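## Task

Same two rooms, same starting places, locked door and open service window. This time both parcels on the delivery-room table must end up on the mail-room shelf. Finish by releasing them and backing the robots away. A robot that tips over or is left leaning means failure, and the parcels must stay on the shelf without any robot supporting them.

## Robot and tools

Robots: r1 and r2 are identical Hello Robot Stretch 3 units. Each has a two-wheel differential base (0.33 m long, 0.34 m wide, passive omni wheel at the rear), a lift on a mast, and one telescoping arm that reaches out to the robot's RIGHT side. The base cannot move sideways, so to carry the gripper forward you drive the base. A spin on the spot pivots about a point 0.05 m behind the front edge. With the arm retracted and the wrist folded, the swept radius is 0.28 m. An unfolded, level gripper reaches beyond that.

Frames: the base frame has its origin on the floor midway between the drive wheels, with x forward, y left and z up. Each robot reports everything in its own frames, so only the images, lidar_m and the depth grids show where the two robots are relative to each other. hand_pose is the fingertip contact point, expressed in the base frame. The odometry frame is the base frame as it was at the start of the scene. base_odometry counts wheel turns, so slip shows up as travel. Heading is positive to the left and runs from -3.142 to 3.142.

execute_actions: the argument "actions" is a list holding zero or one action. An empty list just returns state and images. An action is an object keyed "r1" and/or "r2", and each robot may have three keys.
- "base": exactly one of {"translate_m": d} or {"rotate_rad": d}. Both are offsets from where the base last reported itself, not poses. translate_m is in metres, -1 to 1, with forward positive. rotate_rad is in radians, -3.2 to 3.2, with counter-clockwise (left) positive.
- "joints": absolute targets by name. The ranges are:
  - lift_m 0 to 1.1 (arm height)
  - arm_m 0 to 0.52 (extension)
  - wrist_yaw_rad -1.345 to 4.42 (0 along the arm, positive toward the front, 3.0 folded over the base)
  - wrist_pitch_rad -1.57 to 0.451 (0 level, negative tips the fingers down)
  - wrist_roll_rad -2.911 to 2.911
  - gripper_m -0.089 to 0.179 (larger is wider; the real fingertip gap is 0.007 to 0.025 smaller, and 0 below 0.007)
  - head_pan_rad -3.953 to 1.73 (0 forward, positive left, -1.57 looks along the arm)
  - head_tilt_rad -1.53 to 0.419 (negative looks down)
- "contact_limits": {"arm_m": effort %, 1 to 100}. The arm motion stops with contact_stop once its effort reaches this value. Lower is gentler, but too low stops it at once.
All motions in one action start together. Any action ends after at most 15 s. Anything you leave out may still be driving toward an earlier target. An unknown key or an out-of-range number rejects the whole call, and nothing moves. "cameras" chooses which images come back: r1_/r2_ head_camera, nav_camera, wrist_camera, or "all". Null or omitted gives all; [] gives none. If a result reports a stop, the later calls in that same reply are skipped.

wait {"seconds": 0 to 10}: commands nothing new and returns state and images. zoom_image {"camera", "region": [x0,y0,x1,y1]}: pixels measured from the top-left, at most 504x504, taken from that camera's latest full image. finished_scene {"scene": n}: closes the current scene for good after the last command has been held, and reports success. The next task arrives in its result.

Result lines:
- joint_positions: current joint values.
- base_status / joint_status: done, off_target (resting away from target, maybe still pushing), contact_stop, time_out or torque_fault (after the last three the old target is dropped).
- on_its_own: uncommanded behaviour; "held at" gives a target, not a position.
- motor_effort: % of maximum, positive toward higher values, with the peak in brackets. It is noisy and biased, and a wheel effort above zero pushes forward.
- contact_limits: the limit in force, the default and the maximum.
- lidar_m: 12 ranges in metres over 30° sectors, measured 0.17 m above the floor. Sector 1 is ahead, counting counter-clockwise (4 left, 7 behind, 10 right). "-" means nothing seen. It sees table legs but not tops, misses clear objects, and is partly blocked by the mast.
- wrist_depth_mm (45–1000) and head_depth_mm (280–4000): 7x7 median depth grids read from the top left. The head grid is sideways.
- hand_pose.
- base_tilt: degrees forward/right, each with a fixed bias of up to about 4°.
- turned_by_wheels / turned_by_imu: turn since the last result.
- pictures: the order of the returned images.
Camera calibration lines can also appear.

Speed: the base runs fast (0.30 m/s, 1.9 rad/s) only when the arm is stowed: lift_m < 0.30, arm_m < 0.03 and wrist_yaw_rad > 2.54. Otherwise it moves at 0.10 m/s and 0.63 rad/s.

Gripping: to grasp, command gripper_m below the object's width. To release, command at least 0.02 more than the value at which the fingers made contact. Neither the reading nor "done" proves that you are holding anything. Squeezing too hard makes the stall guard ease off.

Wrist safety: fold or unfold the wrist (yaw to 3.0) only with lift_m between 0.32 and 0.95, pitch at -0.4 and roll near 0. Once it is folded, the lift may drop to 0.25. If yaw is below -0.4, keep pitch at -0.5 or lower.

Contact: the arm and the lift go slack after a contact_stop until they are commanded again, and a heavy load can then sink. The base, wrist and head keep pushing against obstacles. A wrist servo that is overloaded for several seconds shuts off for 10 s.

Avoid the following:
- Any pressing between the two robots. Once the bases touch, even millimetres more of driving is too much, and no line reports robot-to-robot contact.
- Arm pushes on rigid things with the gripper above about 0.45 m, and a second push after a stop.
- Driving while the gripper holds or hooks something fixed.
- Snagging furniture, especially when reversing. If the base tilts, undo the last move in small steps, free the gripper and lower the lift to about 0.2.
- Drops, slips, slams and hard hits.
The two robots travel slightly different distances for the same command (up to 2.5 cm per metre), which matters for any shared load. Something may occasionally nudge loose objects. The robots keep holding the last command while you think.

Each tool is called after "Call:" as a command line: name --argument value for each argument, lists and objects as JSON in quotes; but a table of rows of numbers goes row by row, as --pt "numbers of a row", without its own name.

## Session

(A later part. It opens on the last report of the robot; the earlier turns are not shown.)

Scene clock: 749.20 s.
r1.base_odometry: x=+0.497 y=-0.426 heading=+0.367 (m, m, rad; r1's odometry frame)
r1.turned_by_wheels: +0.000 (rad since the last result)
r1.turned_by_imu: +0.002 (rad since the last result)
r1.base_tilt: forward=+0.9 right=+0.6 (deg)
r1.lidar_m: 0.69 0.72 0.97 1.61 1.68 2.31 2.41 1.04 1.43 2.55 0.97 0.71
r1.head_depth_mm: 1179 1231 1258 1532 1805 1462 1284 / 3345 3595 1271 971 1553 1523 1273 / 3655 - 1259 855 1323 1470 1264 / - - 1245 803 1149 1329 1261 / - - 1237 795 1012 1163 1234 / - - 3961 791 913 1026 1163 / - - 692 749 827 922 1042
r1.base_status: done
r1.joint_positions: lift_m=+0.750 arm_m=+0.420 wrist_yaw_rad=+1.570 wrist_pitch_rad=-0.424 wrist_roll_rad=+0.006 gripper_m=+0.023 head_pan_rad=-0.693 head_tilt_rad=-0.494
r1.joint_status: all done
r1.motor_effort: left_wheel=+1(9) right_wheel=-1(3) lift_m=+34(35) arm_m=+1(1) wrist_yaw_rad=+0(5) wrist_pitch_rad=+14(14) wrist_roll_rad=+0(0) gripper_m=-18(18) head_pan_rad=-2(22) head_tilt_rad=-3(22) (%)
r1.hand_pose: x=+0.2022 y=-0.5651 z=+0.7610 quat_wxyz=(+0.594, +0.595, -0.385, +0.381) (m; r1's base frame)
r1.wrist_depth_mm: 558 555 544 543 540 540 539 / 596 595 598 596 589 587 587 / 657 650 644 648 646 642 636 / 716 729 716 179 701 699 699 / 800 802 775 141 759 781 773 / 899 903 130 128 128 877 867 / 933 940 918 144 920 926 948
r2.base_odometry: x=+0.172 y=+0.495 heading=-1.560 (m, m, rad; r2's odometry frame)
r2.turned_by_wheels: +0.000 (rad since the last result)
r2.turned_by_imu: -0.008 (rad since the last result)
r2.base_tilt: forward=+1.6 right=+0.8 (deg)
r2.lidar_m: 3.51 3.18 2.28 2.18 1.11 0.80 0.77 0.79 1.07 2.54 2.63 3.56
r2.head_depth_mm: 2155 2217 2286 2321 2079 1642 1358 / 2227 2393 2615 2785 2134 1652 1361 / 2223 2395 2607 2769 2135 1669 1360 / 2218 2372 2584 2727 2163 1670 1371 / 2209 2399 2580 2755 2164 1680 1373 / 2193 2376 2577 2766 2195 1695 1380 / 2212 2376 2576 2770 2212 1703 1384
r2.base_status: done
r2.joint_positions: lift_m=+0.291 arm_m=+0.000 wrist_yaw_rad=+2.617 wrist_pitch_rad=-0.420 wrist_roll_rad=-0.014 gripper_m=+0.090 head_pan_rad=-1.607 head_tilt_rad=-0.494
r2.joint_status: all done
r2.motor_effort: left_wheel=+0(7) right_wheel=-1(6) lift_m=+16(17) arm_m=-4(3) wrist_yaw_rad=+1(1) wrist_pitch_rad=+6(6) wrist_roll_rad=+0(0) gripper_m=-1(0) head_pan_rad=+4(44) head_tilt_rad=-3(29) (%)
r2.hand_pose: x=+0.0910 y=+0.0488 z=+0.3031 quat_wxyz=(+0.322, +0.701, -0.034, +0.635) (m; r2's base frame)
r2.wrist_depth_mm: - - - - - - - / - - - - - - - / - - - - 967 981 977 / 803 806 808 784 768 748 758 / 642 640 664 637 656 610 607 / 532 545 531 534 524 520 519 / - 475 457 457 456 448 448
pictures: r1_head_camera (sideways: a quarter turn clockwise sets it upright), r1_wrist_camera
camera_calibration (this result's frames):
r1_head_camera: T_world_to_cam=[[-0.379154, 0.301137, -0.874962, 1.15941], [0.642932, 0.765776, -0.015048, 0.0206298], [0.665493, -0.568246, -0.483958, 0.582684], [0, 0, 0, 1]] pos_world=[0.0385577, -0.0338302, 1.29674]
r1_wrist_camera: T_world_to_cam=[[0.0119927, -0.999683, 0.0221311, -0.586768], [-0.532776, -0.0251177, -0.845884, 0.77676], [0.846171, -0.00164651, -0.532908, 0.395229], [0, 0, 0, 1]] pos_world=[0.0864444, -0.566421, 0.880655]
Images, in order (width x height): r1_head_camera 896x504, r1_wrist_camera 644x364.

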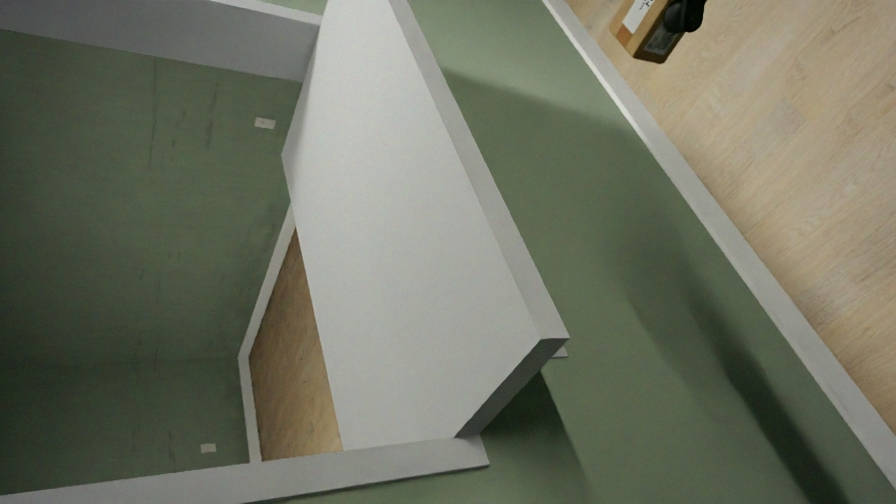

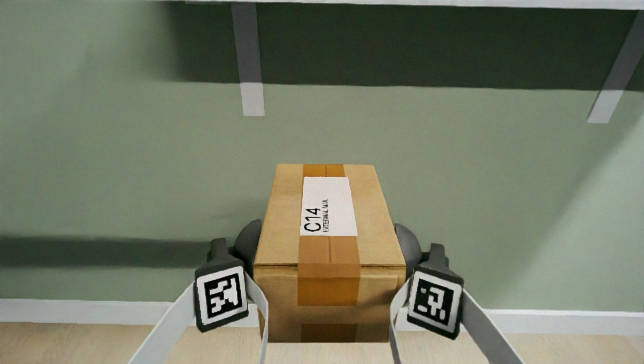

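Call:
execute_actions --actions '[{"r1": {"base": {"translate_m": 0.54}, "joints": {"lift_m": 0.94, "head_pan_rad": -1.0, "head_tilt_rad": -0.55}}, "r2": {"base": {"rotate_rad": -1.567}, "joints": {"lift_m": 0.92, "wrist_yaw_rad": 0.0, "arm_m": 0.09, "gripper_m": 0.13}}}]' --cameras '["r1_wrist_camera", "r1_head_camera", "r2_wrist_camera", "r2_head_camera"]'

Scene clock: 772.60 s.
r1.base_odometry: x=+1.001 y=-0.232 heading=+0.367 (m, m, rad; r1's odometry frame)
r1.turned_by_wheels: +0.000 (rad since the last result)
r1.turned_by_imu: +0.001 (rad since the last result)
r1.base_tilt: forward=+0.8 right=+0.5 (deg)
r1.lidar_m: 0.15 0.16 0.22 0.57 1.66 2.31 1.57 1.55 3.23 0.57 0.22 0.16
r1.head_depth_mm: 2630 2817 1123 750 566 455 1168 / 2819 2984 1103 683 564 453 1178 / - - 314 347 541 464 861 / - - - 298 337 403 524 / - - - - 293 317 376 / - - - - - - 300 / - - - - - - -
r1.base_status: done
r1.joint_positions: lift_m=+0.940 arm_m=+0.420 wrist_yaw_rad=+1.570 wrist_pitch_rad=-0.424 wrist_roll_rad=+0.006 gripper_m=+0.023 head_pan_rad=-0.993 head_tilt_rad=-0.543
r1.joint_status: all done
r1.motor_effort: left_wheel=+1(4) right_wheel=-1(2) lift_m=+35(36) arm_m=+1(1) wrist_yaw_rad=+1(1) wrist_pitch_rad=+14(14) wrist_roll_rad=+0(0) gripper_m=-17(17) head_pan_rad=-1(20) head_tilt_rad=-4(12) (%)
r1.hand_pose: x=+0.2022 y=-0.5651 z=+0.9510 quat_wxyz=(+0.594, +0.595, -0.385, +0.381) (m; r1's base frame)
r1.wrist_depth_mm: - - - - - - - / - - - - - - - / - - 435 436 - - - / - 321 322 180 329 333 336 / 254 256 259 141 257 263 266 / 212 213 130 127 128 218 219 / 182 182 178 144 180 186 187
r2.base_odometry: x=+0.172 y=+0.495 heading=-3.126 (m, m, rad; r2's odometry frame)
r2.turned_by_wheels: -1.567 (rad since the last result)
r2.turned_by_imu: -1.581 (rad since the last result)
r2.base_tilt: forward=+1.6 right=+0.5 (deg)
r2.lidar_m: 2.55 2.63 3.56 3.53 3.17 2.27 2.18 1.11 0.80 0.77 0.79 1.07
r2.head_depth_mm: - 1059 852 821 702 - - / - - - 904 721 - - / - - - 861 708 - - / - - 988 832 710 990 1128 / - - - 926 663 1011 1121 / - - - 932 663 992 1111 / - - - 939 666 988 1113
r2.base_status: done
r2.joint_positions: lift_m=+0.919 arm_m=+0.090 wrist_yaw_rad=+0.002 wrist_pitch_rad=-0.420 wrist_roll_rad=-0.014 gripper_m=+0.130 head_pan_rad=-1.607 head_tilt_rad=-0.494
r2.joint_status: all done
r2.motor_effort: left_wheel=+0(7) right_wheel=-2(8) lift_m=+65(69) arm_m=+3(1) wrist_yaw_rad=-2(2) wrist_pitch_rad=+6(6) wrist_roll_rad=+0(0) gripper_m=+0(79) head_pan_rad=+4(4) head_tilt_rad=-3(4) (%)
r2.hand_pose: x=-0.0211 y=-0.4589 z=+0.9315 quat_wxyz=(+0.697, +0.149, -0.686, -0.146) (m; r2's base frame)
r2.wrist_depth_mm: - - - 492 - 480 405 / 554 539 545 476 517 444 444 / 382 374 371 368 362 358 474 / 293 287 283 282 281 277 275 / 264 265 270 272 274 272 588 / 621 - 640 643 653 650 675 / 711 748 737 728 744 771 769
pictures: r1_head_camera (sideways: a quarter turn clockwise sets it upright), r1_wrist_camera, r2_head_camera (sideways: a quarter turn clockwise sets it upright), r2_wrist_camera
camera_calibration (this result's frames):
r1_head_camera: T_world_to_cam=[[-0.296466, 0.435193, -0.850126, 1.12651], [0.840004, 0.542365, -0.0152911, 0.0197431], [0.454424, -0.718643, -0.526357, 0.639138], [0, 0, 0, 1]] pos_world=[0.0269491, -0.0416467, 1.2944]
r1_wrist_camera: T_world_to_cam=[[0.0119932, -0.999683, 0.0221308, -0.590973], [-0.532801, -0.0251176, -0.845868, 0.937452], [0.846156, -0.00164662, -0.532933, 0.496503], [0, 0, 0, 1]] pos_world=[0.0864441, -0.566422, 1.07064]
r2_head_camera: T_world_to_cam=[[0.0247333, 0.42062, -0.9069, 1.19788], [0.999686, -0.00677944, 0.0241195, -0.0337776], [0.00399689, -0.907212, -0.420656, 0.503356], [0, 0, 0, 1]] pos_world=[0.00212759, -0.0474307, 1.29891]
r2_wrist_camera: T_world_to_cam=[[-0.999652, 0.0261234, -0.00371146, -0.00814025], [0.0174712, 0.549925, -0.835031, 1.06484], [-0.0197728, -0.834805, -0.55019, 0.297763], [0, 0, 0, 1]] pos_world=[-0.0208538, -0.336794, 1.05297]
Images, in order (width x height): r1_head_camera 896x504, r1_wrist_camera 644x364, r2_head_camera 896x504, r2_wrist_camera 644x364.

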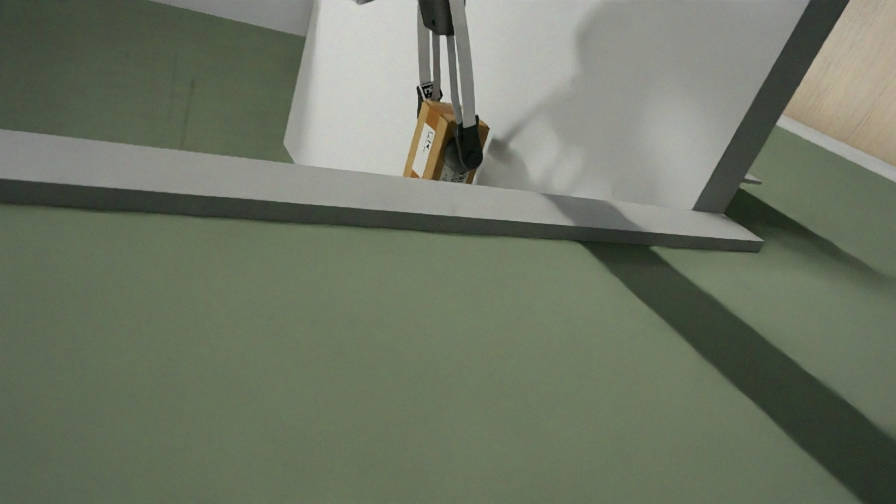

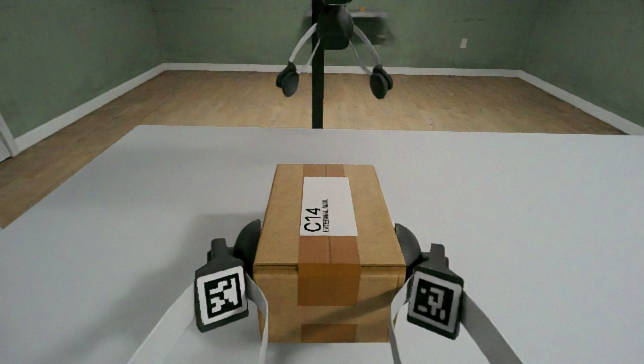

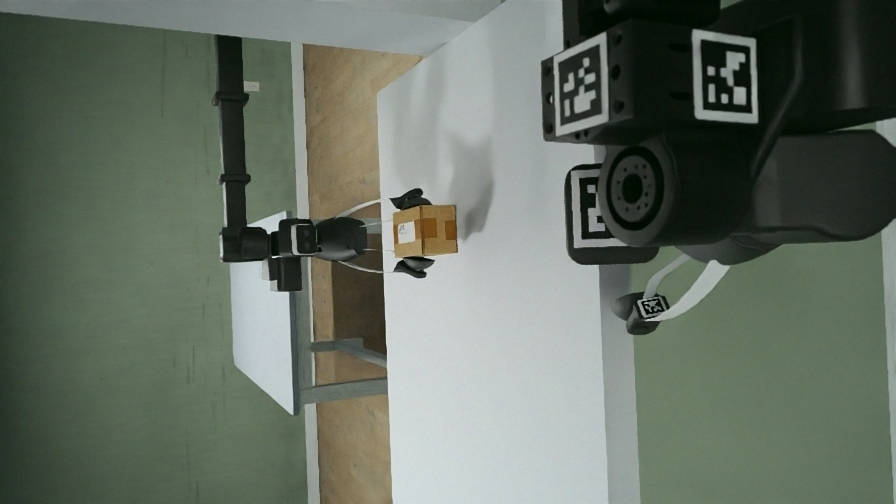

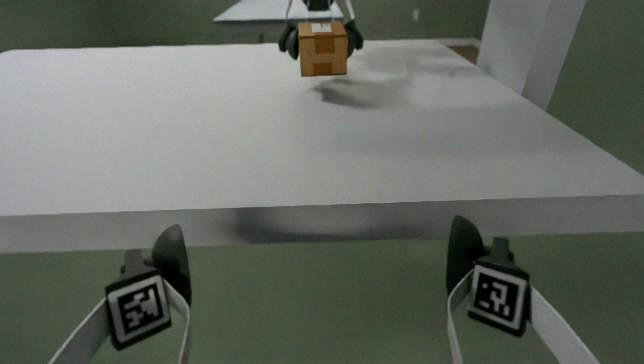

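Call:
zoom_image --camera "r2_wrist_camera" --region '[260, 0, 390, 110]'

Call:
zoom_image --camera "r1_wrist_camera" --region '[260, 0, 410, 120]'

Region (260, 0, 390, 110) of r2_wrist_camera's 644x364 image, scaled by 3.877; it fills the top 426 rows of this view, and the rest is white.

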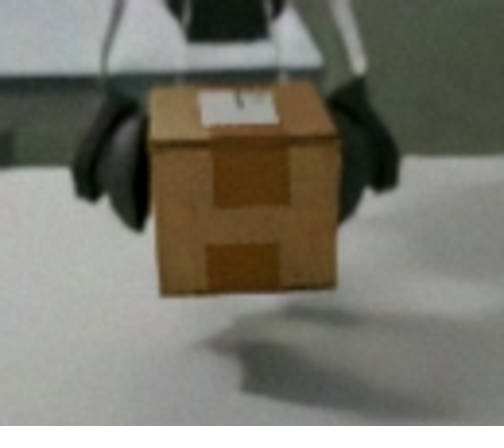

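Region (260, 0, 410, 120) of r1_wrist_camera's 644x364 image, scaled by 3.360; it fills the top 403 rows of this view, and the rest is white.

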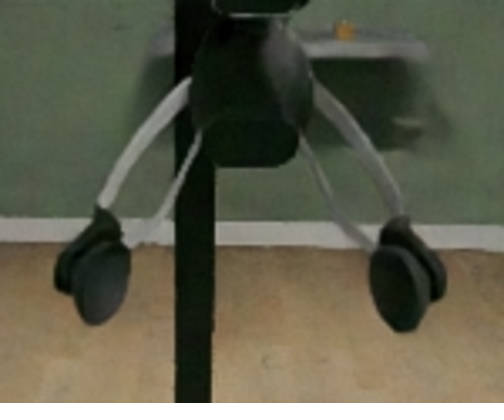

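Call:
execute_actions --actions '[{"r1": {"joints": {"lift_m": 0.915, "arm_m": 0.433}}, "r2": {"joints": {"arm_m": 0.19}}}]' --cameras '["r1_wrist_camera", "r2_wrist_camera"]'

Scene clock: 808.07 s.
r1.base_odometry: x=+1.001 y=-0.232 heading=+0.367 (m, m, rad; r1's odometry frame)
r1.turned_by_wheels: +0.000 (rad since the last result)
r1.turned_by_imu: +0.000 (rad since the last result)
r1.base_tilt: forward=+0.7 right=+0.5 (deg)
r1.lidar_m: 0.15 0.16 0.22 0.56 1.67 2.31 1.57 1.55 3.25 0.57 0.22 0.16
r1.head_depth_mm: 2655 2798 1119 790 568 455 1156 / 2787 3084 1102 782 565 453 1183 / - - 314 347 542 466 860 / - - - 298 337 402 524 / - - - - 293 316 375 / - - - - - - 301 / - - - - - - -
r1.base_status: not commanded
r1.joint_positions: lift_m=+0.915 arm_m=+0.433 wrist_yaw_rad=+1.570 wrist_pitch_rad=-0.424 wrist_roll_rad=+0.006 gripper_m=+0.023 head_pan_rad=-0.993 head_tilt_rad=-0.543
r1.joint_status: all done
r1.motor_effort: left_wheel=+0(1) right_wheel=-1(0) lift_m=+24(30) arm_m=+1(1) wrist_yaw_rad=+0(1) wrist_pitch_rad=+14(14) wrist_roll_rad=+0(0) gripper_m=-18(18) head_pan_rad=-4(2) head_tilt_rad=-4(4) (%)
r1.hand_pose: x=+0.2022 y=-0.5781 z=+0.9264 quat_wxyz=(+0.594, +0.595, -0.385, +0.381) (m; r1's base frame)
r1.wrist_depth_mm: - - - - - - - / - - - - - - - / - 368 372 377 381 388 389 / 273 276 277 180 282 283 286 / 217 218 220 141 219 226 227 / 182 183 130 127 128 187 188 / 156 156 153 144 154 160 160
r2.base_odometry: x=+0.172 y=+0.495 heading=-3.126 (m, m, rad; r2's odometry frame)
r2.turned_by_wheels: +0.000 (rad since the last result)
r2.turned_by_imu: +0.001 (rad since the last result)
r2.base_tilt: forward=+1.5 right=+0.7 (deg)
r2.lidar_m: 2.55 2.64 3.57 3.53 3.16 2.28 2.18 1.10 0.80 0.77 0.79 1.07
r2.head_depth_mm: - - 852 867 - 1043 1144 / - - - 1014 - 1034 1138 / - - - 966 - 1029 1131 / - - 1015 868 685 1014 1128 / - - 3966 925 659 995 1124 / - - - 933 662 988 1115 / - - - 939 668 986 1116
r2.base_status: not commanded
r2.joint_positions: lift_m=+0.919 arm_m=+0.190 wrist_yaw_rad=+0.002 wrist_pitch_rad=-0.420 wrist_roll_rad=-0.014 gripper_m=+0.130 head_pan_rad=-1.607 head_tilt_rad=-0.494
r2.joint_status: all done
r2.motor_effort: left_wheel=+0(1) right_wheel=-2(1) lift_m=+65(65) arm_m=+3(4) wrist_yaw_rad=-1(1) wrist_pitch_rad=+6(6) wrist_roll_rad=+0(0) gripper_m=-1(1) head_pan_rad=+4(5) head_tilt_rad=-3(3) (%)
r2.hand_pose: x=-0.0211 y=-0.5589 z=+0.9315 quat_wxyz=(+0.697, +0.149, -0.686, -0.146) (m; r2's base frame)
r2.wrist_depth_mm: - - - - - - 315 / 551 546 526 395 515 439 333 / 379 371 371 358 360 356 355 / 292 287 285 282 277 278 271 / 234 240 230 229 228 233 222 / 196 - 194 193 190 193 189 / 177 180 177 180 182 188 187
pictures: r1_wrist_camera, r2_wrist_camera
camera_calibration (this result's frames):
r1_wrist_camera: T_world_to_cam=[[0.0119931, -0.999683, 0.0221308, -0.60342], [-0.532802, -0.0251177, -0.845867, 0.916344], [0.846155, -0.00164674, -0.532934, 0.48339], [0, 0, 0, 1]] pos_world=[0.0864441, -0.579417, 1.04607]
r2_wrist_camera: T_world_to_cam=[[-0.999652, 0.0261275, -0.00371152, -0.00552702], [0.0174735, 0.549925, -0.835031, 1.11982], [-0.0197762, -0.834805, -0.55019, 0.214299], [0, 0, 0, 1]] pos_world=[-0.0208542, -0.436774, 1.05297]
Images, in order (width x height): r1_wrist_camera 644x364, r2_wrist_camera 644x364.

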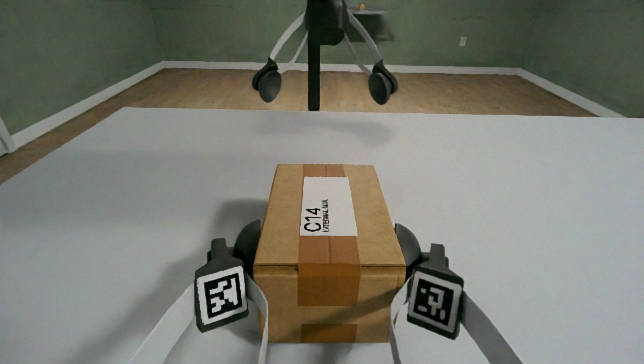

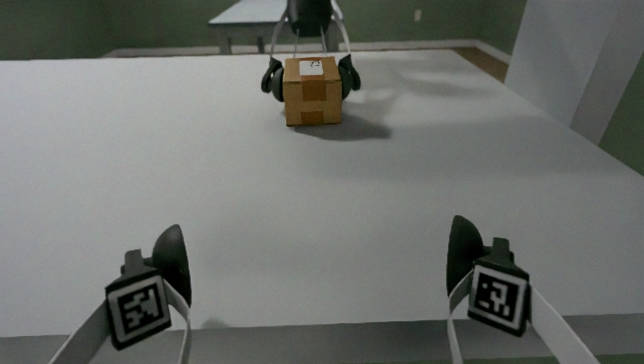

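Call:
execute_actions --actions '[{"r1": {"joints": {"lift_m": 0.911, "gripper_m": 0.12}}, "r2": {"joints": {"arm_m": 0.29}}}]' --cameras '["r1_wrist_camera", "r2_wrist_camera"]'

Scene clock: 817.97 s.
r1.base_odometry: x=+1.001 y=-0.232 heading=+0.367 (m, m, rad; r1's odometry frame)
r1.turned_by_wheels: +0.000 (rad since the last result)
r1.turned_by_imu: +0.000 (rad since the last result)
r1.base_tilt: forward=+0.8 right=+0.4 (deg)
r1.lidar_m: 0.15 0.16 0.22 0.56 1.67 2.30 1.57 1.56 3.24 0.57 0.22 0.16
r1.head_depth_mm: 2672 2780 1113 790 568 455 1165 / 2784 3039 1103 715 563 453 1182 / - - 314 343 540 464 859 / - - - 299 337 402 523 / - - - - 294 316 375 / - - - - - - 301 / - - - - - - -
r1.base_status: not commanded
r1.joint_positions: lift_m=+0.911 arm_m=+0.433 wrist_yaw_rad=+1.570 wrist_pitch_rad=-0.422 wrist_roll_rad=+0.006 gripper_m=+0.120 head_pan_rad=-0.993 head_tilt_rad=-0.543
r1.joint_status: all done
r1.motor_effort: left_wheel=+0(0) right_wheel=+0(0) lift_m=+24(24) arm_m=+1(1) wrist_yaw_rad=+0(2) wrist_pitch_rad=+12(14) wrist_roll_rad=+0(0) gripper_m=+0(81) head_pan_rad=-2(2) head_tilt_rad=-4(4) (%)
r1.hand_pose: x=+0.2026 y=-0.5781 z=+0.9230 quat_wxyz=(+0.593, +0.594, -0.386, +0.382) (m; r1's base frame)
r1.wrist_depth_mm: - - - 387 - - - / - - - - - - - / - 363 343 369 350 380 386 / 267 269 271 178 276 279 282 / 213 215 217 142 211 221 223 / 178 181 174 131 170 189 184 / 154 149 153 146 155 151 157
r2.base_odometry: x=+0.172 y=+0.495 heading=-3.126 (m, m, rad; r2's odometry frame)
r2.turned_by_wheels: +0.000 (rad since the last result)
r2.turned_by_imu: +0.001 (rad since the last result)
r2.base_tilt: forward=+1.6 right=+0.5 (deg)
r2.lidar_m: 2.55 2.63 3.57 3.51 3.16 2.28 2.17 1.11 0.80 0.77 0.79 1.07
r2.head_depth_mm: - - 856 816 - 1026 1142 / - - - - 647 1004 1142 / - - - - 636 998 1130 / - - 1005 928 657 998 1130 / - - 3705 925 658 996 1121 / - - - 932 664 987 1115 / - - - 939 667 986 1110
r2.base_status: not commanded
r2.joint_positions: lift_m=+0.919 arm_m=+0.290 wrist_yaw_rad=+0.002 wrist_pitch_rad=-0.420 wrist_roll_rad=-0.014 gripper_m=+0.130 head_pan_rad=-1.607 head_tilt_rad=-0.494
r2.joint_status: all done
r2.motor_effort: left_wheel=+0(0) right_wheel=-2(1) lift_m=+65(65) arm_m=+3(3) wrist_yaw_rad=-1(1) wrist_pitch_rad=+6(6) wrist_roll_rad=+0(0) gripper_m=+0(0) head_pan_rad=+4(3) head_tilt_rad=-3(3) (%)
r2.hand_pose: x=-0.0211 y=-0.6589 z=+0.9315 quat_wxyz=(+0.697, +0.149, -0.686, -0.146) (m; r2's base frame)
r2.wrist_depth_mm: - - - 392 - - 313 / 537 542 525 521 514 - 316 / 378 369 343 263 337 356 319 / 285 286 283 271 278 273 272 / 233 240 228 228 227 233 224 / 197 - 192 191 190 192 187 / 174 164 167 165 165 160 163
pictures: r1_wrist_camera, r2_wrist_camera
camera_calibration (this result's frames):
r1_wrist_camera: T_world_to_cam=[[0.0119287, -0.999683, 0.0221658, -0.60337], [-0.530503, -0.0251175, -0.847311, 0.914545], [0.847599, -0.00165167, -0.530635, 0.478884], [0, 0, 0, 1]] pos_world=[0.086465, -0.579417, 1.04239]
r2_wrist_camera: T_world_to_cam=[[-0.999652, 0.0261295, -0.00371161, -0.00291328], [0.0174747, 0.549925, -0.835031, 1.17481], [-0.0197778, -0.834805, -0.55019, 0.130818], [0, 0, 0, 1]] pos_world=[-0.0208544, -0.536774, 1.05297]
Images, in order (width x height): r1_wrist_camera 644x364, r2_wrist_camera 644x364.

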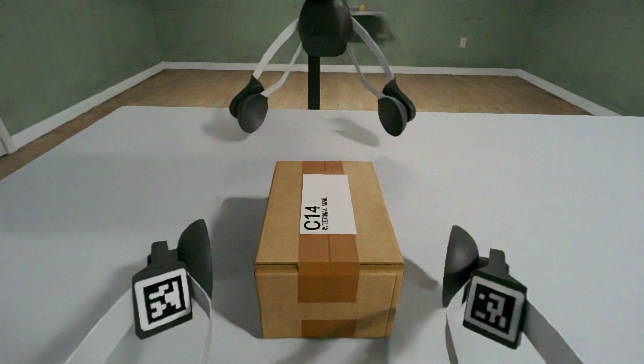

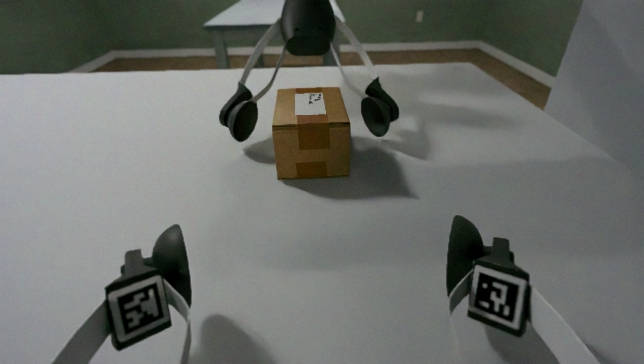

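Call:
zoom_image --camera "r2_wrist_camera" --region '[240, 70, 390, 195]'

Region (240, 70, 390, 195) of r2_wrist_camera's 644x364 image, scaled by 3.360.

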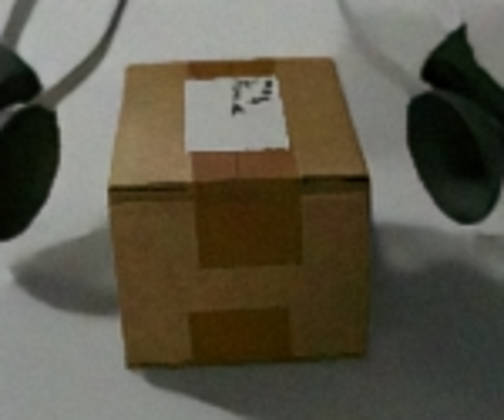

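Call:
execute_actions --actions '[{"r1": {"base": {"translate_m": -0.11}, "joints": {"lift_m": 0.95}}, "r2": {"joints": {"arm_m": 0.434, "lift_m": 0.915}}}]' --cameras '["r1_wrist_camera", "r2_wrist_camera"]'

Scene clock: 828.17 s.
r1.base_odometry: x=+0.899 y=-0.272 heading=+0.367 (m, m, rad; r1's odometry frame)
r1.turned_by_wheels: +0.000 (rad since the last result)
r1.turned_by_imu: +0.000 (rad since the last result)
r1.base_tilt: forward=+0.7 right=+0.7 (deg)
r1.lidar_m: 0.26 0.27 0.38 1.01 1.67 2.32 2.84 1.45 3.26 0.96 0.37 0.27
r1.head_depth_mm: 1022 1085 1114 717 566 1366 1239 / 2798 3043 1104 746 565 452 1208 / 2978 3271 1087 708 559 463 1204 / 3137 3459 1073 701 556 684 974 / 3297 3635 887 668 517 571 697 / 286 306 334 372 417 474 545 / - 288 301 327 359 398 447
r1.base_status: done
r1.joint_positions: lift_m=+0.950 arm_m=+0.433 wrist_yaw_rad=+1.570 wrist_pitch_rad=-0.421 wrist_roll_rad=+0.006 gripper_m=+0.120 head_pan_rad=-0.993 head_tilt_rad=-0.543
r1.joint_status: all done
r1.motor_effort: left_wheel=+1(2) right_wheel=+0(3) lift_m=+33(36) arm_m=+1(1) wrist_yaw_rad=+0(1) wrist_pitch_rad=+12(12) wrist_roll_rad=+0(0) gripper_m=+0(1) head_pan_rad=-1(3) head_tilt_rad=-4(4) (%)
r1.hand_pose: x=+0.2027 y=-0.5781 z=+0.9618 quat_wxyz=(+0.593, +0.594, -0.386, +0.382) (m; r1's base frame)
r1.wrist_depth_mm: - - - 412 - - - / - - - 378 - - - / 330 494 461 469 476 486 490 / 315 342 330 254 334 355 359 / 272 274 276 256 279 281 282 / 225 230 228 230 230 240 233 / 196 188 195 196 197 192 198
r2.base_odometry: x=+0.172 y=+0.495 heading=-3.126 (m, m, rad; r2's odometry frame)
r2.turned_by_wheels: +0.000 (rad since the last result)
r2.turned_by_imu: +0.001 (rad since the last result)
r2.base_tilt: forward=+1.6 right=+0.5 (deg)
r2.lidar_m: 2.54 2.64 3.58 3.51 3.17 2.27 2.18 1.11 0.80 0.77 0.79 1.07
r2.head_depth_mm: - 1151 853 816 - 1011 1148 / - - - 813 673 1007 1139 / - - - 798 680 999 1131 / - - 2540 850 684 999 1132 / - - 3518 924 659 992 1122 / - - - 928 663 988 1122 / - - - 943 667 983 1111
r2.base_status: not commanded
r2.joint_positions: lift_m=+0.916 arm_m=+0.434 wrist_yaw_rad=+0.002 wrist_pitch_rad=-0.419 wrist_roll_rad=-0.014 gripper_m=+0.130 head_pan_rad=-1.607 head_tilt_rad=-0.494
r2.joint_status: all done
r2.motor_effort: left_wheel=+1(0) right_wheel=-2(3) lift_m=+16(61) arm_m=+3(4) wrist_yaw_rad=-1(2) wrist_pitch_rad=+6(6) wrist_roll_rad=+0(0) gripper_m=+0(0) head_pan_rad=+4(4) head_tilt_rad=-3(3) (%)
r2.hand_pose: x=-0.0211 y=-0.8029 z=+0.9282 quat_wxyz=(+0.697, +0.149, -0.686, -0.146) (m; r2's base frame)
r2.wrist_depth_mm: - - - - - - - / - - 442 - 427 - - / 370 364 355 358 349 344 - / 281 278 265 182 271 267 266 / 227 234 210 148 221 228 217 / 190 - 177 138 183 187 184 / 170 160 158 156 161 156 160
pictures: r1_wrist_camera, r2_wrist_camera
camera_calibration (this result's frames):
r1_wrist_camera: T_world_to_cam=[[0.0119114, -0.999683, 0.0221764, -0.604238], [-0.529805, -0.0251187, -0.847747, 0.947723], [0.848036, -0.00165132, -0.529937, 0.498605], [0, 0, 0, 1]] pos_world=[0.0864712, -0.579418, 1.08106]
r2_wrist_camera: T_world_to_cam=[[-0.999651, 0.0261467, -0.00371267, 0.000848008], [0.0174841, 0.549886, -0.835057, 1.25119], [-0.0197925, -0.83483, -0.550152, 0.00869558], [0, 0, 0, 1]] pos_world=[-0.0208562, -0.680776, 1.0496]
Images, in order (width x height): r1_wrist_camera 644x364, r2_wrist_camera 644x364.

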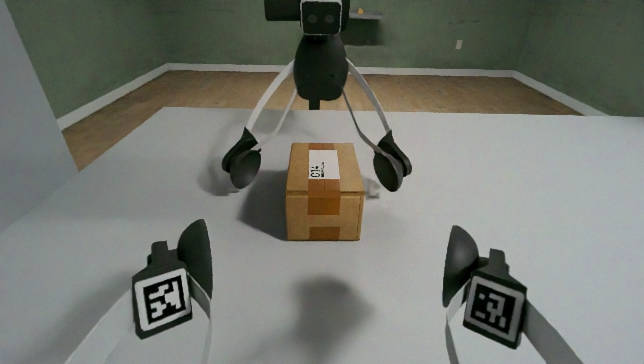

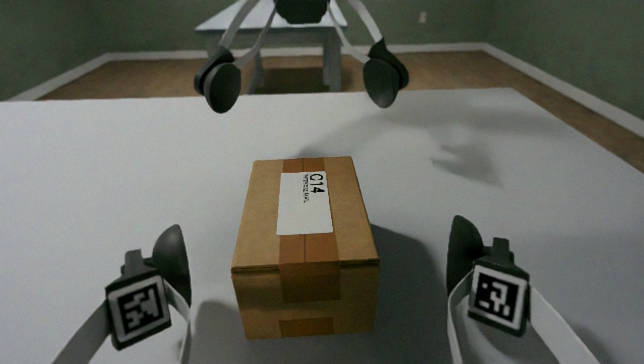

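Call:
execute_actions --actions '[{"r1": {"base": {"translate_m": -0.11}, "joints": {"arm_m": 0.31}}, "r2": {"joints": {"gripper_m": 0.022}}}]' --cameras '["r2_wrist_camera"]'

Scene clock: 837.73 s.
r1.base_odometry: x=+0.796 y=-0.311 heading=+0.367 (m, m, rad; r1's odometry frame)
r1.turned_by_wheels: +0.000 (rad since the last result)
r1.turned_by_imu: +0.000 (rad since the last result)
r1.base_tilt: forward=+0.8 right=+0.7 (deg)
r1.lidar_m: 0.37 0.39 0.54 1.54 1.67 2.31 2.73 1.34 3.24 1.37 0.52 0.39
r1.head_depth_mm: 1038 1242 1121 790 1807 1495 1249 / 1073 1161 1103 748 1679 1473 1243 / 2941 3230 1085 742 548 1391 1230 / 3087 3430 1075 734 556 500 1196 / 3343 3603 1064 727 553 837 1023 / 3573 - 873 724 570 694 794 / 3849 - 735 471 516 582 654
r1.base_status: done
r1.joint_positions: lift_m=+0.950 arm_m=+0.310 wrist_yaw_rad=+1.570 wrist_pitch_rad=-0.421 wrist_roll_rad=+0.006 gripper_m=+0.120 head_pan_rad=-0.993 head_tilt_rad=-0.543
r1.joint_status: all done
r1.motor_effort: left_wheel=+1(2) right_wheel=+0(4) lift_m=+34(34) arm_m=-3(5) wrist_yaw_rad=+0(0) wrist_pitch_rad=+12(12) wrist_roll_rad=+0(0) gripper_m=+0(1) head_pan_rad=-1(3) head_tilt_rad=-5(3) (%)
r1.hand_pose: x=+0.2027 y=-0.4555 z=+0.9618 quat_wxyz=(+0.593, +0.594, -0.386, +0.382) (m; r1's base frame)
r1.wrist_depth_mm: 258 256 - - 521 - - / 280 277 - - - - - / 305 301 432 470 371 484 493 / 336 328 346 350 353 355 360 / 376 368 274 276 278 282 283 / 419 244 228 230 232 241 234 / 475 189 195 195 197 192 200
r2.base_odometry: x=+0.172 y=+0.495 heading=-3.126 (m, m, rad; r2's odometry frame)
r2.turned_by_wheels: +0.000 (rad since the last result)
r2.turned_by_imu: +0.001 (rad since the last result)
r2.base_tilt: forward=+1.7 right=+0.7 (deg)
r2.lidar_m: 2.55 2.64 3.57 3.53 3.17 2.27 2.18 1.11 0.80 0.77 0.79 1.07
r2.head_depth_mm: - 1258 850 816 - 1007 1143 / - - - 812 672 1007 1138 / - - - 797 680 999 1133 / - - 2898 858 683 995 1130 / - - 3973 930 660 989 1122 / - - - 932 663 993 1116 / - - - 937 666 984 1115
r2.base_status: not commanded
r2.joint_positions: lift_m=+0.916 arm_m=+0.434 wrist_yaw_rad=+0.002 wrist_pitch_rad=-0.422 wrist_roll_rad=-0.014 gripper_m=+0.023 head_pan_rad=-1.607 head_tilt_rad=-0.494
r2.joint_status: all done
r2.motor_effort: left_wheel=+1(1) right_wheel=-2(2) lift_m=+16(17) arm_m=+3(3) wrist_yaw_rad=-1(2) wrist_pitch_rad=+6(7) wrist_roll_rad=+0(0) gripper_m=-17(90) head_pan_rad=+4(4) head_tilt_rad=-3(4) (%)
r2.hand_pose: x=-0.0211 y=-0.8026 z=+0.9276 quat_wxyz=(+0.697, +0.150, -0.686, -0.147) (m; r2's base frame)
r2.wrist_depth_mm: - - - - - - - / - - - - - - - / 367 360 358 353 349 343 - / 280 279 263 181 268 267 262 / 225 225 216 147 220 217 216 / 191 190 134 136 141 184 182 / 164 162 159 153 157 159 157
pictures: r2_wrist_camera
camera_calibration (this result's frames):
r2_wrist_camera: T_world_to_cam=[[-0.999651, 0.0261531, -0.00363825, 0.000773208], [0.0174774, 0.552075, -0.833612, 1.25093], [-0.0197929, -0.833384, -0.552339, 0.0118357], [0, 0, 0, 1]] pos_world=[-0.0208558, -0.680764, 1.04933]
Images, in order (width x height): r2_wrist_camera 644x364.

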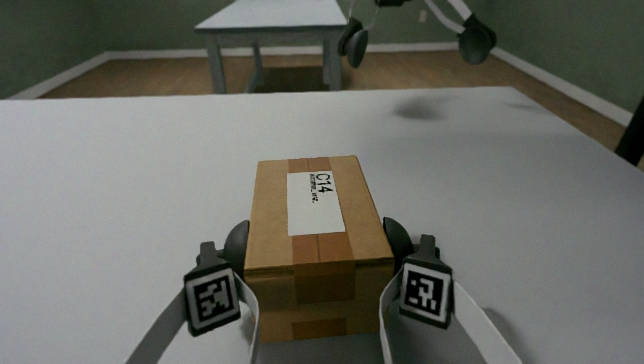

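Call:
execute_actions --actions '[{"r1": {"base": {"translate_m": -0.2}, "joints": {"arm_m": 0.05}}, "r2": {"base": {"rotate_rad": 1.56}, "joints": {"lift_m": 0.932, "arm_m": 0.14, "wrist_yaw_rad": 2.62, "head_pan_rad": -0.1, "head_tilt_rad": -0.25}}}]' --cameras '["r2_wrist_camera", "r2_head_camera"]'

Scene clock: 876.57 s.
r1.base_odometry: x=+0.609 y=-0.383 heading=+0.367 (m, m, rad; r1's odometry frame)
r1.turned_by_wheels: +0.000 (rad since the last result)
r1.turned_by_imu: -0.001 (rad since the last result)
r1.base_tilt: forward=+1.0 right=+0.6 (deg)
r1.lidar_m: 0.57 0.60 0.80 1.60 1.67 2.32 2.53 1.16 1.55 2.11 0.80 0.59
r1.head_depth_mm: 1585 1956 2581 2430 1864 1502 - / 1255 1463 1533 2135 1862 - - / 1117 1246 1092 1604 1791 - - / 3125 3431 1082 808 1467 1422 1230 / 3306 3640 1065 727 1146 1349 1228 / 3592 - 1054 725 609 1088 1157 / 3870 - 1040 714 609 916 1057
r1.base_status: done
r1.joint_positions: lift_m=+0.950 arm_m=+0.050 wrist_yaw_rad=+1.570 wrist_pitch_rad=-0.421 wrist_roll_rad=+0.006 gripper_m=+0.120 head_pan_rad=-0.993 head_tilt_rad=-0.543
r1.joint_status: all done
r1.motor_effort: left_wheel=+1(3) right_wheel=+0(4) lift_m=+33(33) arm_m=-2(0) wrist_yaw_rad=+1(0) wrist_pitch_rad=+12(12) wrist_roll_rad=+0(0) gripper_m=+1(0) head_pan_rad=-3(2) head_tilt_rad=-2(4) (%)
r1.hand_pose: x=+0.2027 y=-0.1955 z=+0.9618 quat_wxyz=(+0.593, +0.594, -0.386, +0.382) (m; r1's base frame)
r1.wrist_depth_mm: 449 446 441 441 - - - / 483 484 482 478 618 767 782 / 531 527 532 521 506 481 493 / 586 581 582 574 397 357 361 / 645 648 648 641 628 336 335 / 711 719 719 716 720 691 701 / 804 848 816 820 807 834 806
r2.base_odometry: x=+0.172 y=+0.495 heading=-1.567 (m, m, rad; r2's odometry frame)
r2.turned_by_wheels: +1.560 (rad since the last result)
r2.turned_by_imu: +1.577 (rad since the last result)
r2.base_tilt: forward=+1.7 right=+0.6 (deg)
r2.lidar_m: 3.52 3.20 2.28 2.18 1.11 0.80 0.77 0.79 1.07 2.55 2.63 3.54
r2.head_depth_mm: 3343 3471 3659 3854 3273 2209 1672 / 3339 3488 3619 3737 3264 2224 1692 / 3315 3443 3552 3755 3279 2225 1693 / 3262 3388 3534 3666 3298 2231 1697 / 3197 3367 3417 3601 3293 2248 1705 / 3212 3274 3428 3620 3371 2288 1699 / 3152 3269 3403 3578 3354 2270 1705
r2.base_status: done
r2.joint_positions: lift_m=+0.931 arm_m=+0.140 wrist_yaw_rad=+2.617 wrist_pitch_rad=-0.426 wrist_roll_rad=-0.014 gripper_m=+0.023 head_pan_rad=-0.107 head_tilt_rad=-0.260
r2.joint_status: all done
r2.motor_effort: left_wheel=-2(8) right_wheel=+2(9) lift_m=+66(72) arm_m=-3(4) wrist_yaw_rad=+3(5) wrist_pitch_rad=+8(8) wrist_roll_rad=+0(0) gripper_m=-16(16) head_pan_rad=+4(44) head_tilt_rad=+7(30) (%)
r2.hand_pose: x=+0.0907 y=-0.0919 z=+0.9421 quat_wxyz=(+0.324, +0.702, -0.032, +0.634) (m; r2's base frame)
r2.wrist_depth_mm: - - - - - - - / - - - - - - - / - - - - - - - / - - - 182 - - - / - - - 147 - - - / - - 133 136 141 - - / - - - 156 - - -
pictures: r2_head_camera (sideways: a quarter turn clockwise sets it upright), r2_wrist_camera
camera_calibration (this result's frames):
r2_head_camera: T_world_to_cam=[[-0.197492, 0.0308016, -0.97982, 1.29446], [0.0728353, 0.997205, 0.0166674, -0.0184282], [0.977595, -0.0680739, -0.199183, 0.209179], [0, 0, 0, 1]] pos_world=[0.0524947, -0.00725503, 1.31031]
r2_wrist_camera: T_world_to_cam=[[0.851034, -0.525098, -0.00352913, -0.124622], [-0.294062, -0.471001, -0.831676, 0.801175], [0.43505, 0.708823, -0.555249, 0.717587], [0, 0, 0, 1]] pos_world=[0.0294666, -0.196726, 1.06432]
Images, in order (width x height): r2_head_camera 896x504, r2_wrist_camera 644x364.

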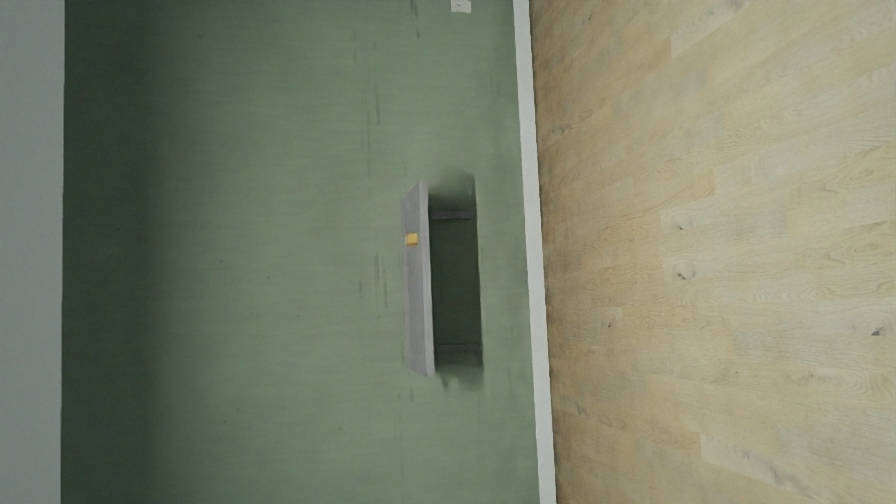

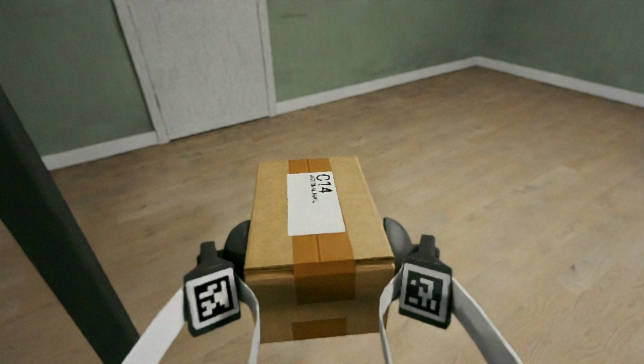

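Call:
execute_actions --actions '[{"r2": {"base": {"translate_m": 0.65}, "joints": {"lift_m": 0.292, "arm_m": 0.0}}}]' --cameras '["r2_wrist_camera"]'

Scene clock: 892.43 s.
r1.base_odometry: x=+0.609 y=-0.383 heading=+0.367 (m, m, rad; r1's odometry frame)
r1.turned_by_wheels: +0.000 (rad since the last result)
r1.turned_by_imu: +0.000 (rad since the last result)
r1.base_tilt: forward=+1.0 right=+0.5 (deg)
r1.lidar_m: 0.57 0.60 0.80 1.60 1.67 2.31 2.53 1.15 1.55 2.12 0.80 0.59
r1.head_depth_mm: 1592 1968 2531 2462 1855 1502 - / 1240 1463 1535 2153 1887 - - / 1121 1240 1096 1588 1799 - - / 3150 3461 1074 807 1477 1421 1226 / 3317 3651 1063 728 1145 1343 1232 / 3484 - 1051 722 611 1097 1172 / 3908 - 1044 716 609 919 1065
r1.base_status: not commanded
r1.joint_positions: lift_m=+0.950 arm_m=+0.050 wrist_yaw_rad=+1.570 wrist_pitch_rad=-0.421 wrist_roll_rad=+0.006 gripper_m=+0.120 head_pan_rad=-0.993 head_tilt_rad=-0.543
r1.joint_status: not commanded
r1.motor_effort: left_wheel=+1(1) right_wheel=-1(0) lift_m=+34(33) arm_m=-2(2) wrist_yaw_rad=+0(0) wrist_pitch_rad=+12(12) wrist_roll_rad=+0(0) gripper_m=+0(1) head_pan_rad=-3(3) head_tilt_rad=-4(3) (%)
r1.hand_pose: x=+0.2027 y=-0.1955 z=+0.9618 quat_wxyz=(+0.593, +0.594, -0.386, +0.382) (m; r1's base frame)
r1.wrist_depth_mm: 446 442 443 440 - - - / 480 483 482 477 616 770 771 / 526 527 519 527 505 489 495 / 578 581 576 579 395 357 362 / 645 642 641 636 629 337 335 / 717 726 719 709 705 698 709 / 806 858 825 820 816 840 799
r2.base_odometry: x=+0.174 y=-0.155 heading=-1.567 (m, m, rad; r2's odometry frame)
r2.turned_by_wheels: +0.000 (rad since the last result)
r2.turned_by_imu: +0.007 (rad since the last result)
r2.base_tilt: forward=+1.6 right=+0.6 (deg)
r2.lidar_m: 2.88 2.98 2.31 2.19 2.02 1.47 1.42 1.47 1.98 2.53 2.62 2.99
r2.head_depth_mm: 2717 2803 2912 3082 3128 2236 1685 / 2677 2794 2939 3025 3116 2202 1683 / 2639 2746 2895 2993 3084 2233 1698 / 2627 2760 2848 2956 3080 2239 1688 / 2614 2740 2820 2904 3079 2259 1706 / 2610 2713 2764 2923 3022 2262 1712 / 2583 2667 2772 2917 2985 2279 1715
r2.base_status: done
r2.joint_positions: lift_m=+0.293 arm_m=+0.000 wrist_yaw_rad=+2.617 wrist_pitch_rad=-0.427 wrist_roll_rad=-0.014 gripper_m=+0.023 head_pan_rad=-0.107 head_tilt_rad=-0.259
r2.joint_status: all done
r2.motor_effort: left_wheel=-2(7) right_wheel=+2(8) lift_m=+17(59) arm_m=-3(4) wrist_yaw_rad=+3(2) wrist_pitch_rad=+8(8) wrist_roll_rad=+0(0) gripper_m=-18(16) head_pan_rad=+4(4) head_tilt_rad=+6(6) (%)
r2.hand_pose: x=+0.0905 y=+0.0480 z=+0.3034 quat_wxyz=(+0.324, +0.702, -0.032, +0.634) (m; r2's base frame)
r2.wrist_depth_mm: - - - - - - - / - - - - - - - / - - - - 975 967 926 / 794 785 778 182 752 772 764 / 639 640 612 146 614 611 609 / 544 539 133 136 141 521 517 / - 477 451 155 446 448 446
pictures: r2_wrist_camera
camera_calibration (this result's frames):
r2_wrist_camera: T_world_to_cam=[[0.851353, -0.524582, -0.00349146, -0.0532939], [-0.294333, -0.472148, -0.83093, 0.335696], [0.434242, 0.708442, -0.556366, 0.264299], [0, 0, 0, 1]] pos_world=[0.0294087, -0.0566991, 0.425801]
Images, in order (width x height): r2_wrist_camera 644x364.

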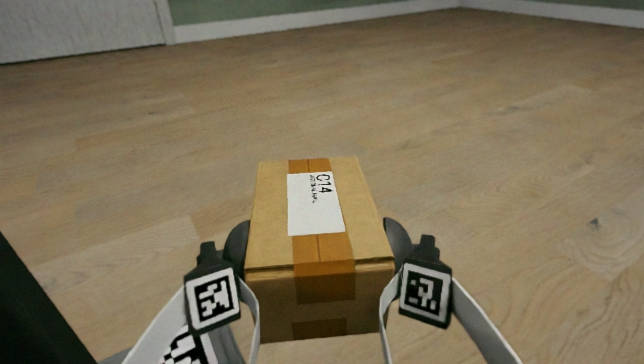

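Call:
execute_actions --actions '[{"r2": {"base": {"translate_m": 1.0}}}]' --cameras '["r2_head_camera"]'

Scene clock: 899.30 s.
r1.base_odometry: x=+0.609 y=-0.383 heading=+0.367 (m, m, rad; r1's odometry frame)
r1.turned_by_wheels: +0.000 (rad since the last result)
r1.turned_by_imu: +0.000 (rad since the last result)
r1.base_tilt: forward=+0.8 right=+0.6 (deg)
r1.lidar_m: 0.57 0.60 0.80 1.60 1.67 2.32 2.52 1.16 1.54 2.12 0.80 0.59
r1.head_depth_mm: 1602 1945 2565 2450 1864 1504 - / 1242 1453 1536 2147 1877 - - / 1120 1242 1089 1616 1772 - - / 3126 3418 1077 810 1475 1428 1234 / 3259 3762 1058 726 1144 1347 1225 / 3588 - 1049 721 610 1089 1166 / 3809 - 1037 717 608 916 1059
r1.base_status: not commanded
r1.joint_positions: lift_m=+0.950 arm_m=+0.050 wrist_yaw_rad=+1.570 wrist_pitch_rad=-0.421 wrist_roll_rad=+0.006 gripper_m=+0.120 head_pan_rad=-0.993 head_tilt_rad=-0.543
r1.joint_status: not commanded
r1.motor_effort: left_wheel=+1(2) right_wheel=-1(1) lift_m=+33(33) arm_m=-2(2) wrist_yaw_rad=+1(1) wrist_pitch_rad=+12(12) wrist_roll_rad=+0(0) gripper_m=+1(0) head_pan_rad=-2(3) head_tilt_rad=-4(3) (%)
r1.hand_pose: x=+0.2027 y=-0.1955 z=+0.9618 quat_wxyz=(+0.593, +0.594, -0.386, +0.382) (m; r1's base frame)
r1.wrist_depth_mm: 446 445 446 444 - - - / 483 487 476 473 606 745 765 / 527 529 524 527 503 487 493 / 586 583 575 574 396 356 360 / 648 639 634 637 626 335 333 / 709 714 718 708 714 694 705 / 806 865 817 824 807 838 802
r2.base_odometry: x=+0.178 y=-1.155 heading=-1.567 (m, m, rad; r2's odometry frame)
r2.turned_by_wheels: +0.000 (rad since the last result)
r2.turned_by_imu: +0.010 (rad since the last result)
r2.base_tilt: forward=+1.8 right=+0.6 (deg)
r2.lidar_m: 1.88 1.96 2.30 2.23 2.27 2.51 2.42 2.50 2.63 2.53 2.62 1.96
r2.head_depth_mm: 1742 1810 1883 1967 2070 2140 1679 / 1733 1789 1875 1942 2039 2096 1690 / 1711 1781 1853 1937 2014 2084 1691 / 1708 1773 1834 1896 2014 2072 1705 / 1683 1745 1815 1884 1974 2046 1697 / 1667 1735 1800 1882 1749 2035 1706 / 1657 1722 1779 1859 1938 2022 1709
r2.base_status: done
r2.joint_positions: lift_m=+0.293 arm_m=+0.000 wrist_yaw_rad=+2.617 wrist_pitch_rad=-0.427 wrist_roll_rad=-0.014 gripper_m=+0.023 head_pan_rad=-0.107 head_tilt_rad=-0.259
r2.joint_status: not commanded
r2.motor_effort: left_wheel=-2(4) right_wheel=+1(9) lift_m=+17(17) arm_m=-4(2) wrist_yaw_rad=+2(2) wrist_pitch_rad=+8(8) wrist_roll_rad=+0(0) gripper_m=-16(15) head_pan_rad=+3(3) head_tilt_rad=+6(5) (%)
r2.hand_pose: x=+0.0905 y=+0.0480 z=+0.3034 quat_wxyz=(+0.324, +0.702, -0.032, +0.634) (m; r2's base frame)
r2.wrist_depth_mm: - - - - - - - / - - - - - - - / - - - - 994 949 997 / 788 786 769 181 764 767 757 / 638 647 606 147 634 621 623 / 540 534 133 136 141 524 515 / - 478 448 156 445 462 449
pictures: r2_head_camera (sideways: a quarter turn clockwise sets it upright)
camera_calibration (this result's frames):
r2_head_camera: T_world_to_cam=[[-0.196238, 0.0306533, -0.980077, 1.29479], [0.0727467, 0.997212, 0.0166234, -0.0183704], [0.977854, -0.0680352, -0.19792, 0.207534], [0, 0, 0, 1]] pos_world=[0.0524844, -0.00725073, 1.31037]
Images, in order (width x height): r2_head_camera 896x504.

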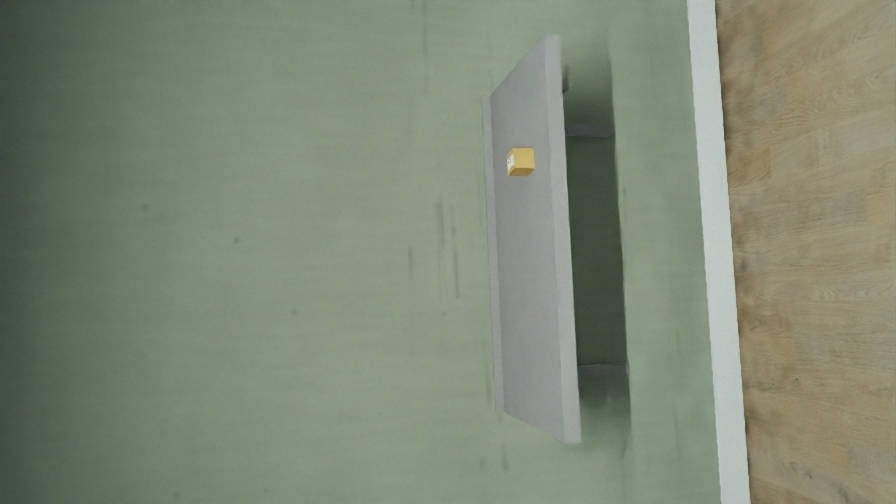

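Call:
execute_actions --actions '[{"r2": {"base": {"translate_m": 0.66}, "joints": {"head_pan_rad": -0.2, "head_tilt_rad": -0.55}}}]' --cameras '["r2_head_camera"]'

Scene clock: 907.20 s.
r1.base_odometry: x=+0.609 y=-0.383 heading=+0.367 (m, m, rad; r1's odometry frame)
r1.turned_by_wheels: +0.000 (rad since the last result)
r1.turned_by_imu: +0.000 (rad since the last result)
r1.base_tilt: forward=+0.9 right=+0.6 (deg)
r1.lidar_m: 0.57 0.59 0.80 1.61 1.67 2.31 2.52 1.16 1.55 2.12 0.80 0.59
r1.head_depth_mm: 1582 1967 2580 2468 1844 1507 - / 1249 1458 1533 2141 1860 - - / 1120 1235 1092 1587 1796 - - / 3169 3459 1084 805 1455 1421 1230 / 3300 3656 1066 726 1138 1342 1227 / 3591 - 1053 722 612 1093 1168 / 3815 - 1039 717 609 917 1062
r1.base_status: not commanded
r1.joint_positions: lift_m=+0.950 arm_m=+0.050 wrist_yaw_rad=+1.570 wrist_pitch_rad=-0.421 wrist_roll_rad=+0.006 gripper_m=+0.120 head_pan_rad=-0.993 head_tilt_rad=-0.543
r1.joint_status: not commanded
r1.motor_effort: left_wheel=+1(1) right_wheel=+0(1) lift_m=+34(33) arm_m=-3(2) wrist_yaw_rad=+1(0) wrist_pitch_rad=+12(12) wrist_roll_rad=+0(0) gripper_m=+0(2) head_pan_rad=-2(3) head_tilt_rad=-4(4) (%)
r1.hand_pose: x=+0.2027 y=-0.1955 z=+0.9618 quat_wxyz=(+0.593, +0.594, -0.386, +0.382) (m; r1's base frame)
r1.wrist_depth_mm: 449 447 447 440 - - - / 483 482 476 480 618 762 776 / 526 524 521 523 501 483 489 / 583 575 579 569 396 357 359 / 644 642 649 637 626 335 333 / 712 714 715 721 713 694 706 / 802 856 822 826 813 841 794
r2.base_odometry: x=+0.181 y=-1.815 heading=-1.567 (m, m, rad; r2's odometry frame)
r2.turned_by_wheels: +0.000 (rad since the last result)
r2.turned_by_imu: +0.007 (rad since the last result)
r2.base_tilt: forward=+1.6 right=+0.6 (deg)
r2.lidar_m: 1.22 1.27 1.74 2.22 2.30 3.15 3.06 3.17 2.62 2.52 1.74 1.27
r2.head_depth_mm: 1095 1200 1318 1097 1650 1574 1308 / 1082 1173 1294 1054 1606 1584 1315 / 1062 1156 1273 1114 1573 1592 1324 / 1046 1139 1237 1122 1536 1599 1326 / 1029 1116 1219 1126 1494 1596 1327 / 1014 1100 1196 1135 944 1566 1333 / 996 1079 1173 1142 950 1555 1345
r2.base_status: done
r2.joint_positions: lift_m=+0.293 arm_m=+0.000 wrist_yaw_rad=+2.618 wrist_pitch_rad=-0.427 wrist_roll_rad=-0.014 gripper_m=+0.023 head_pan_rad=-0.193 head_tilt_rad=-0.544
r2.joint_status: all done
r2.motor_effort: left_wheel=-2(5) right_wheel=+1(9) lift_m=+17(17) arm_m=-4(3) wrist_yaw_rad=+1(2) wrist_pitch_rad=+8(8) wrist_roll_rad=+0(0) gripper_m=-16(16) head_pan_rad=-3(14) head_tilt_rad=-4(30) (%)
r2.hand_pose: x=+0.0905 y=+0.0480 z=+0.3034 quat_wxyz=(+0.324, +0.702, -0.032, +0.634) (m; r2's base frame)
r2.wrist_depth_mm: - - - - - - 937 / - - - - - - - / - - - 957 986 968 990 / 783 794 748 181 766 750 744 / 638 625 616 147 618 608 604 / 541 536 134 136 141 518 529 / - 471 451 155 446 454 453
pictures: r2_head_camera (sideways: a quarter turn clockwise sets it upright)
camera_calibration (this result's frames):
r2_head_camera: T_world_to_cam=[[-0.455326, 0.0986915, -0.884838, 1.17203], [0.164092, 0.986114, 0.0255478, -0.0305383], [0.875073, -0.133563, -0.465197, 0.556002], [0, 0, 0, 1]] pos_world=[0.0521231, -0.0112939, 1.29649]
Images, in order (width x height): r2_head_camera 896x504.

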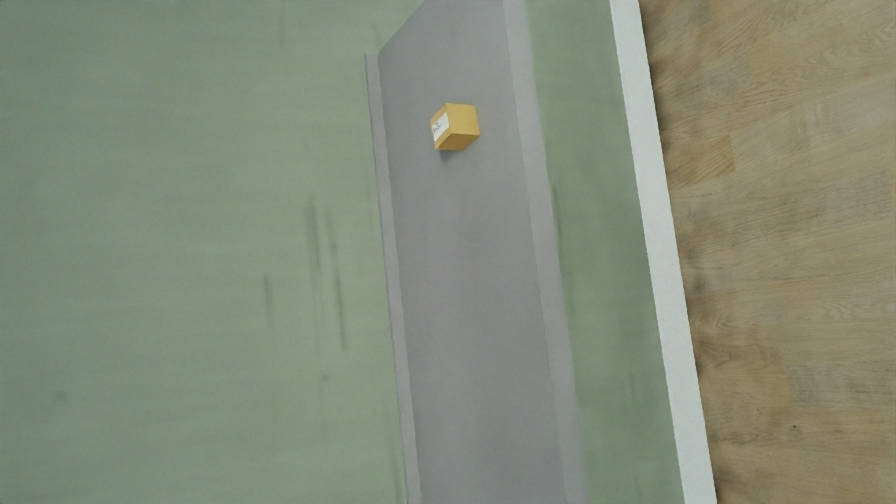

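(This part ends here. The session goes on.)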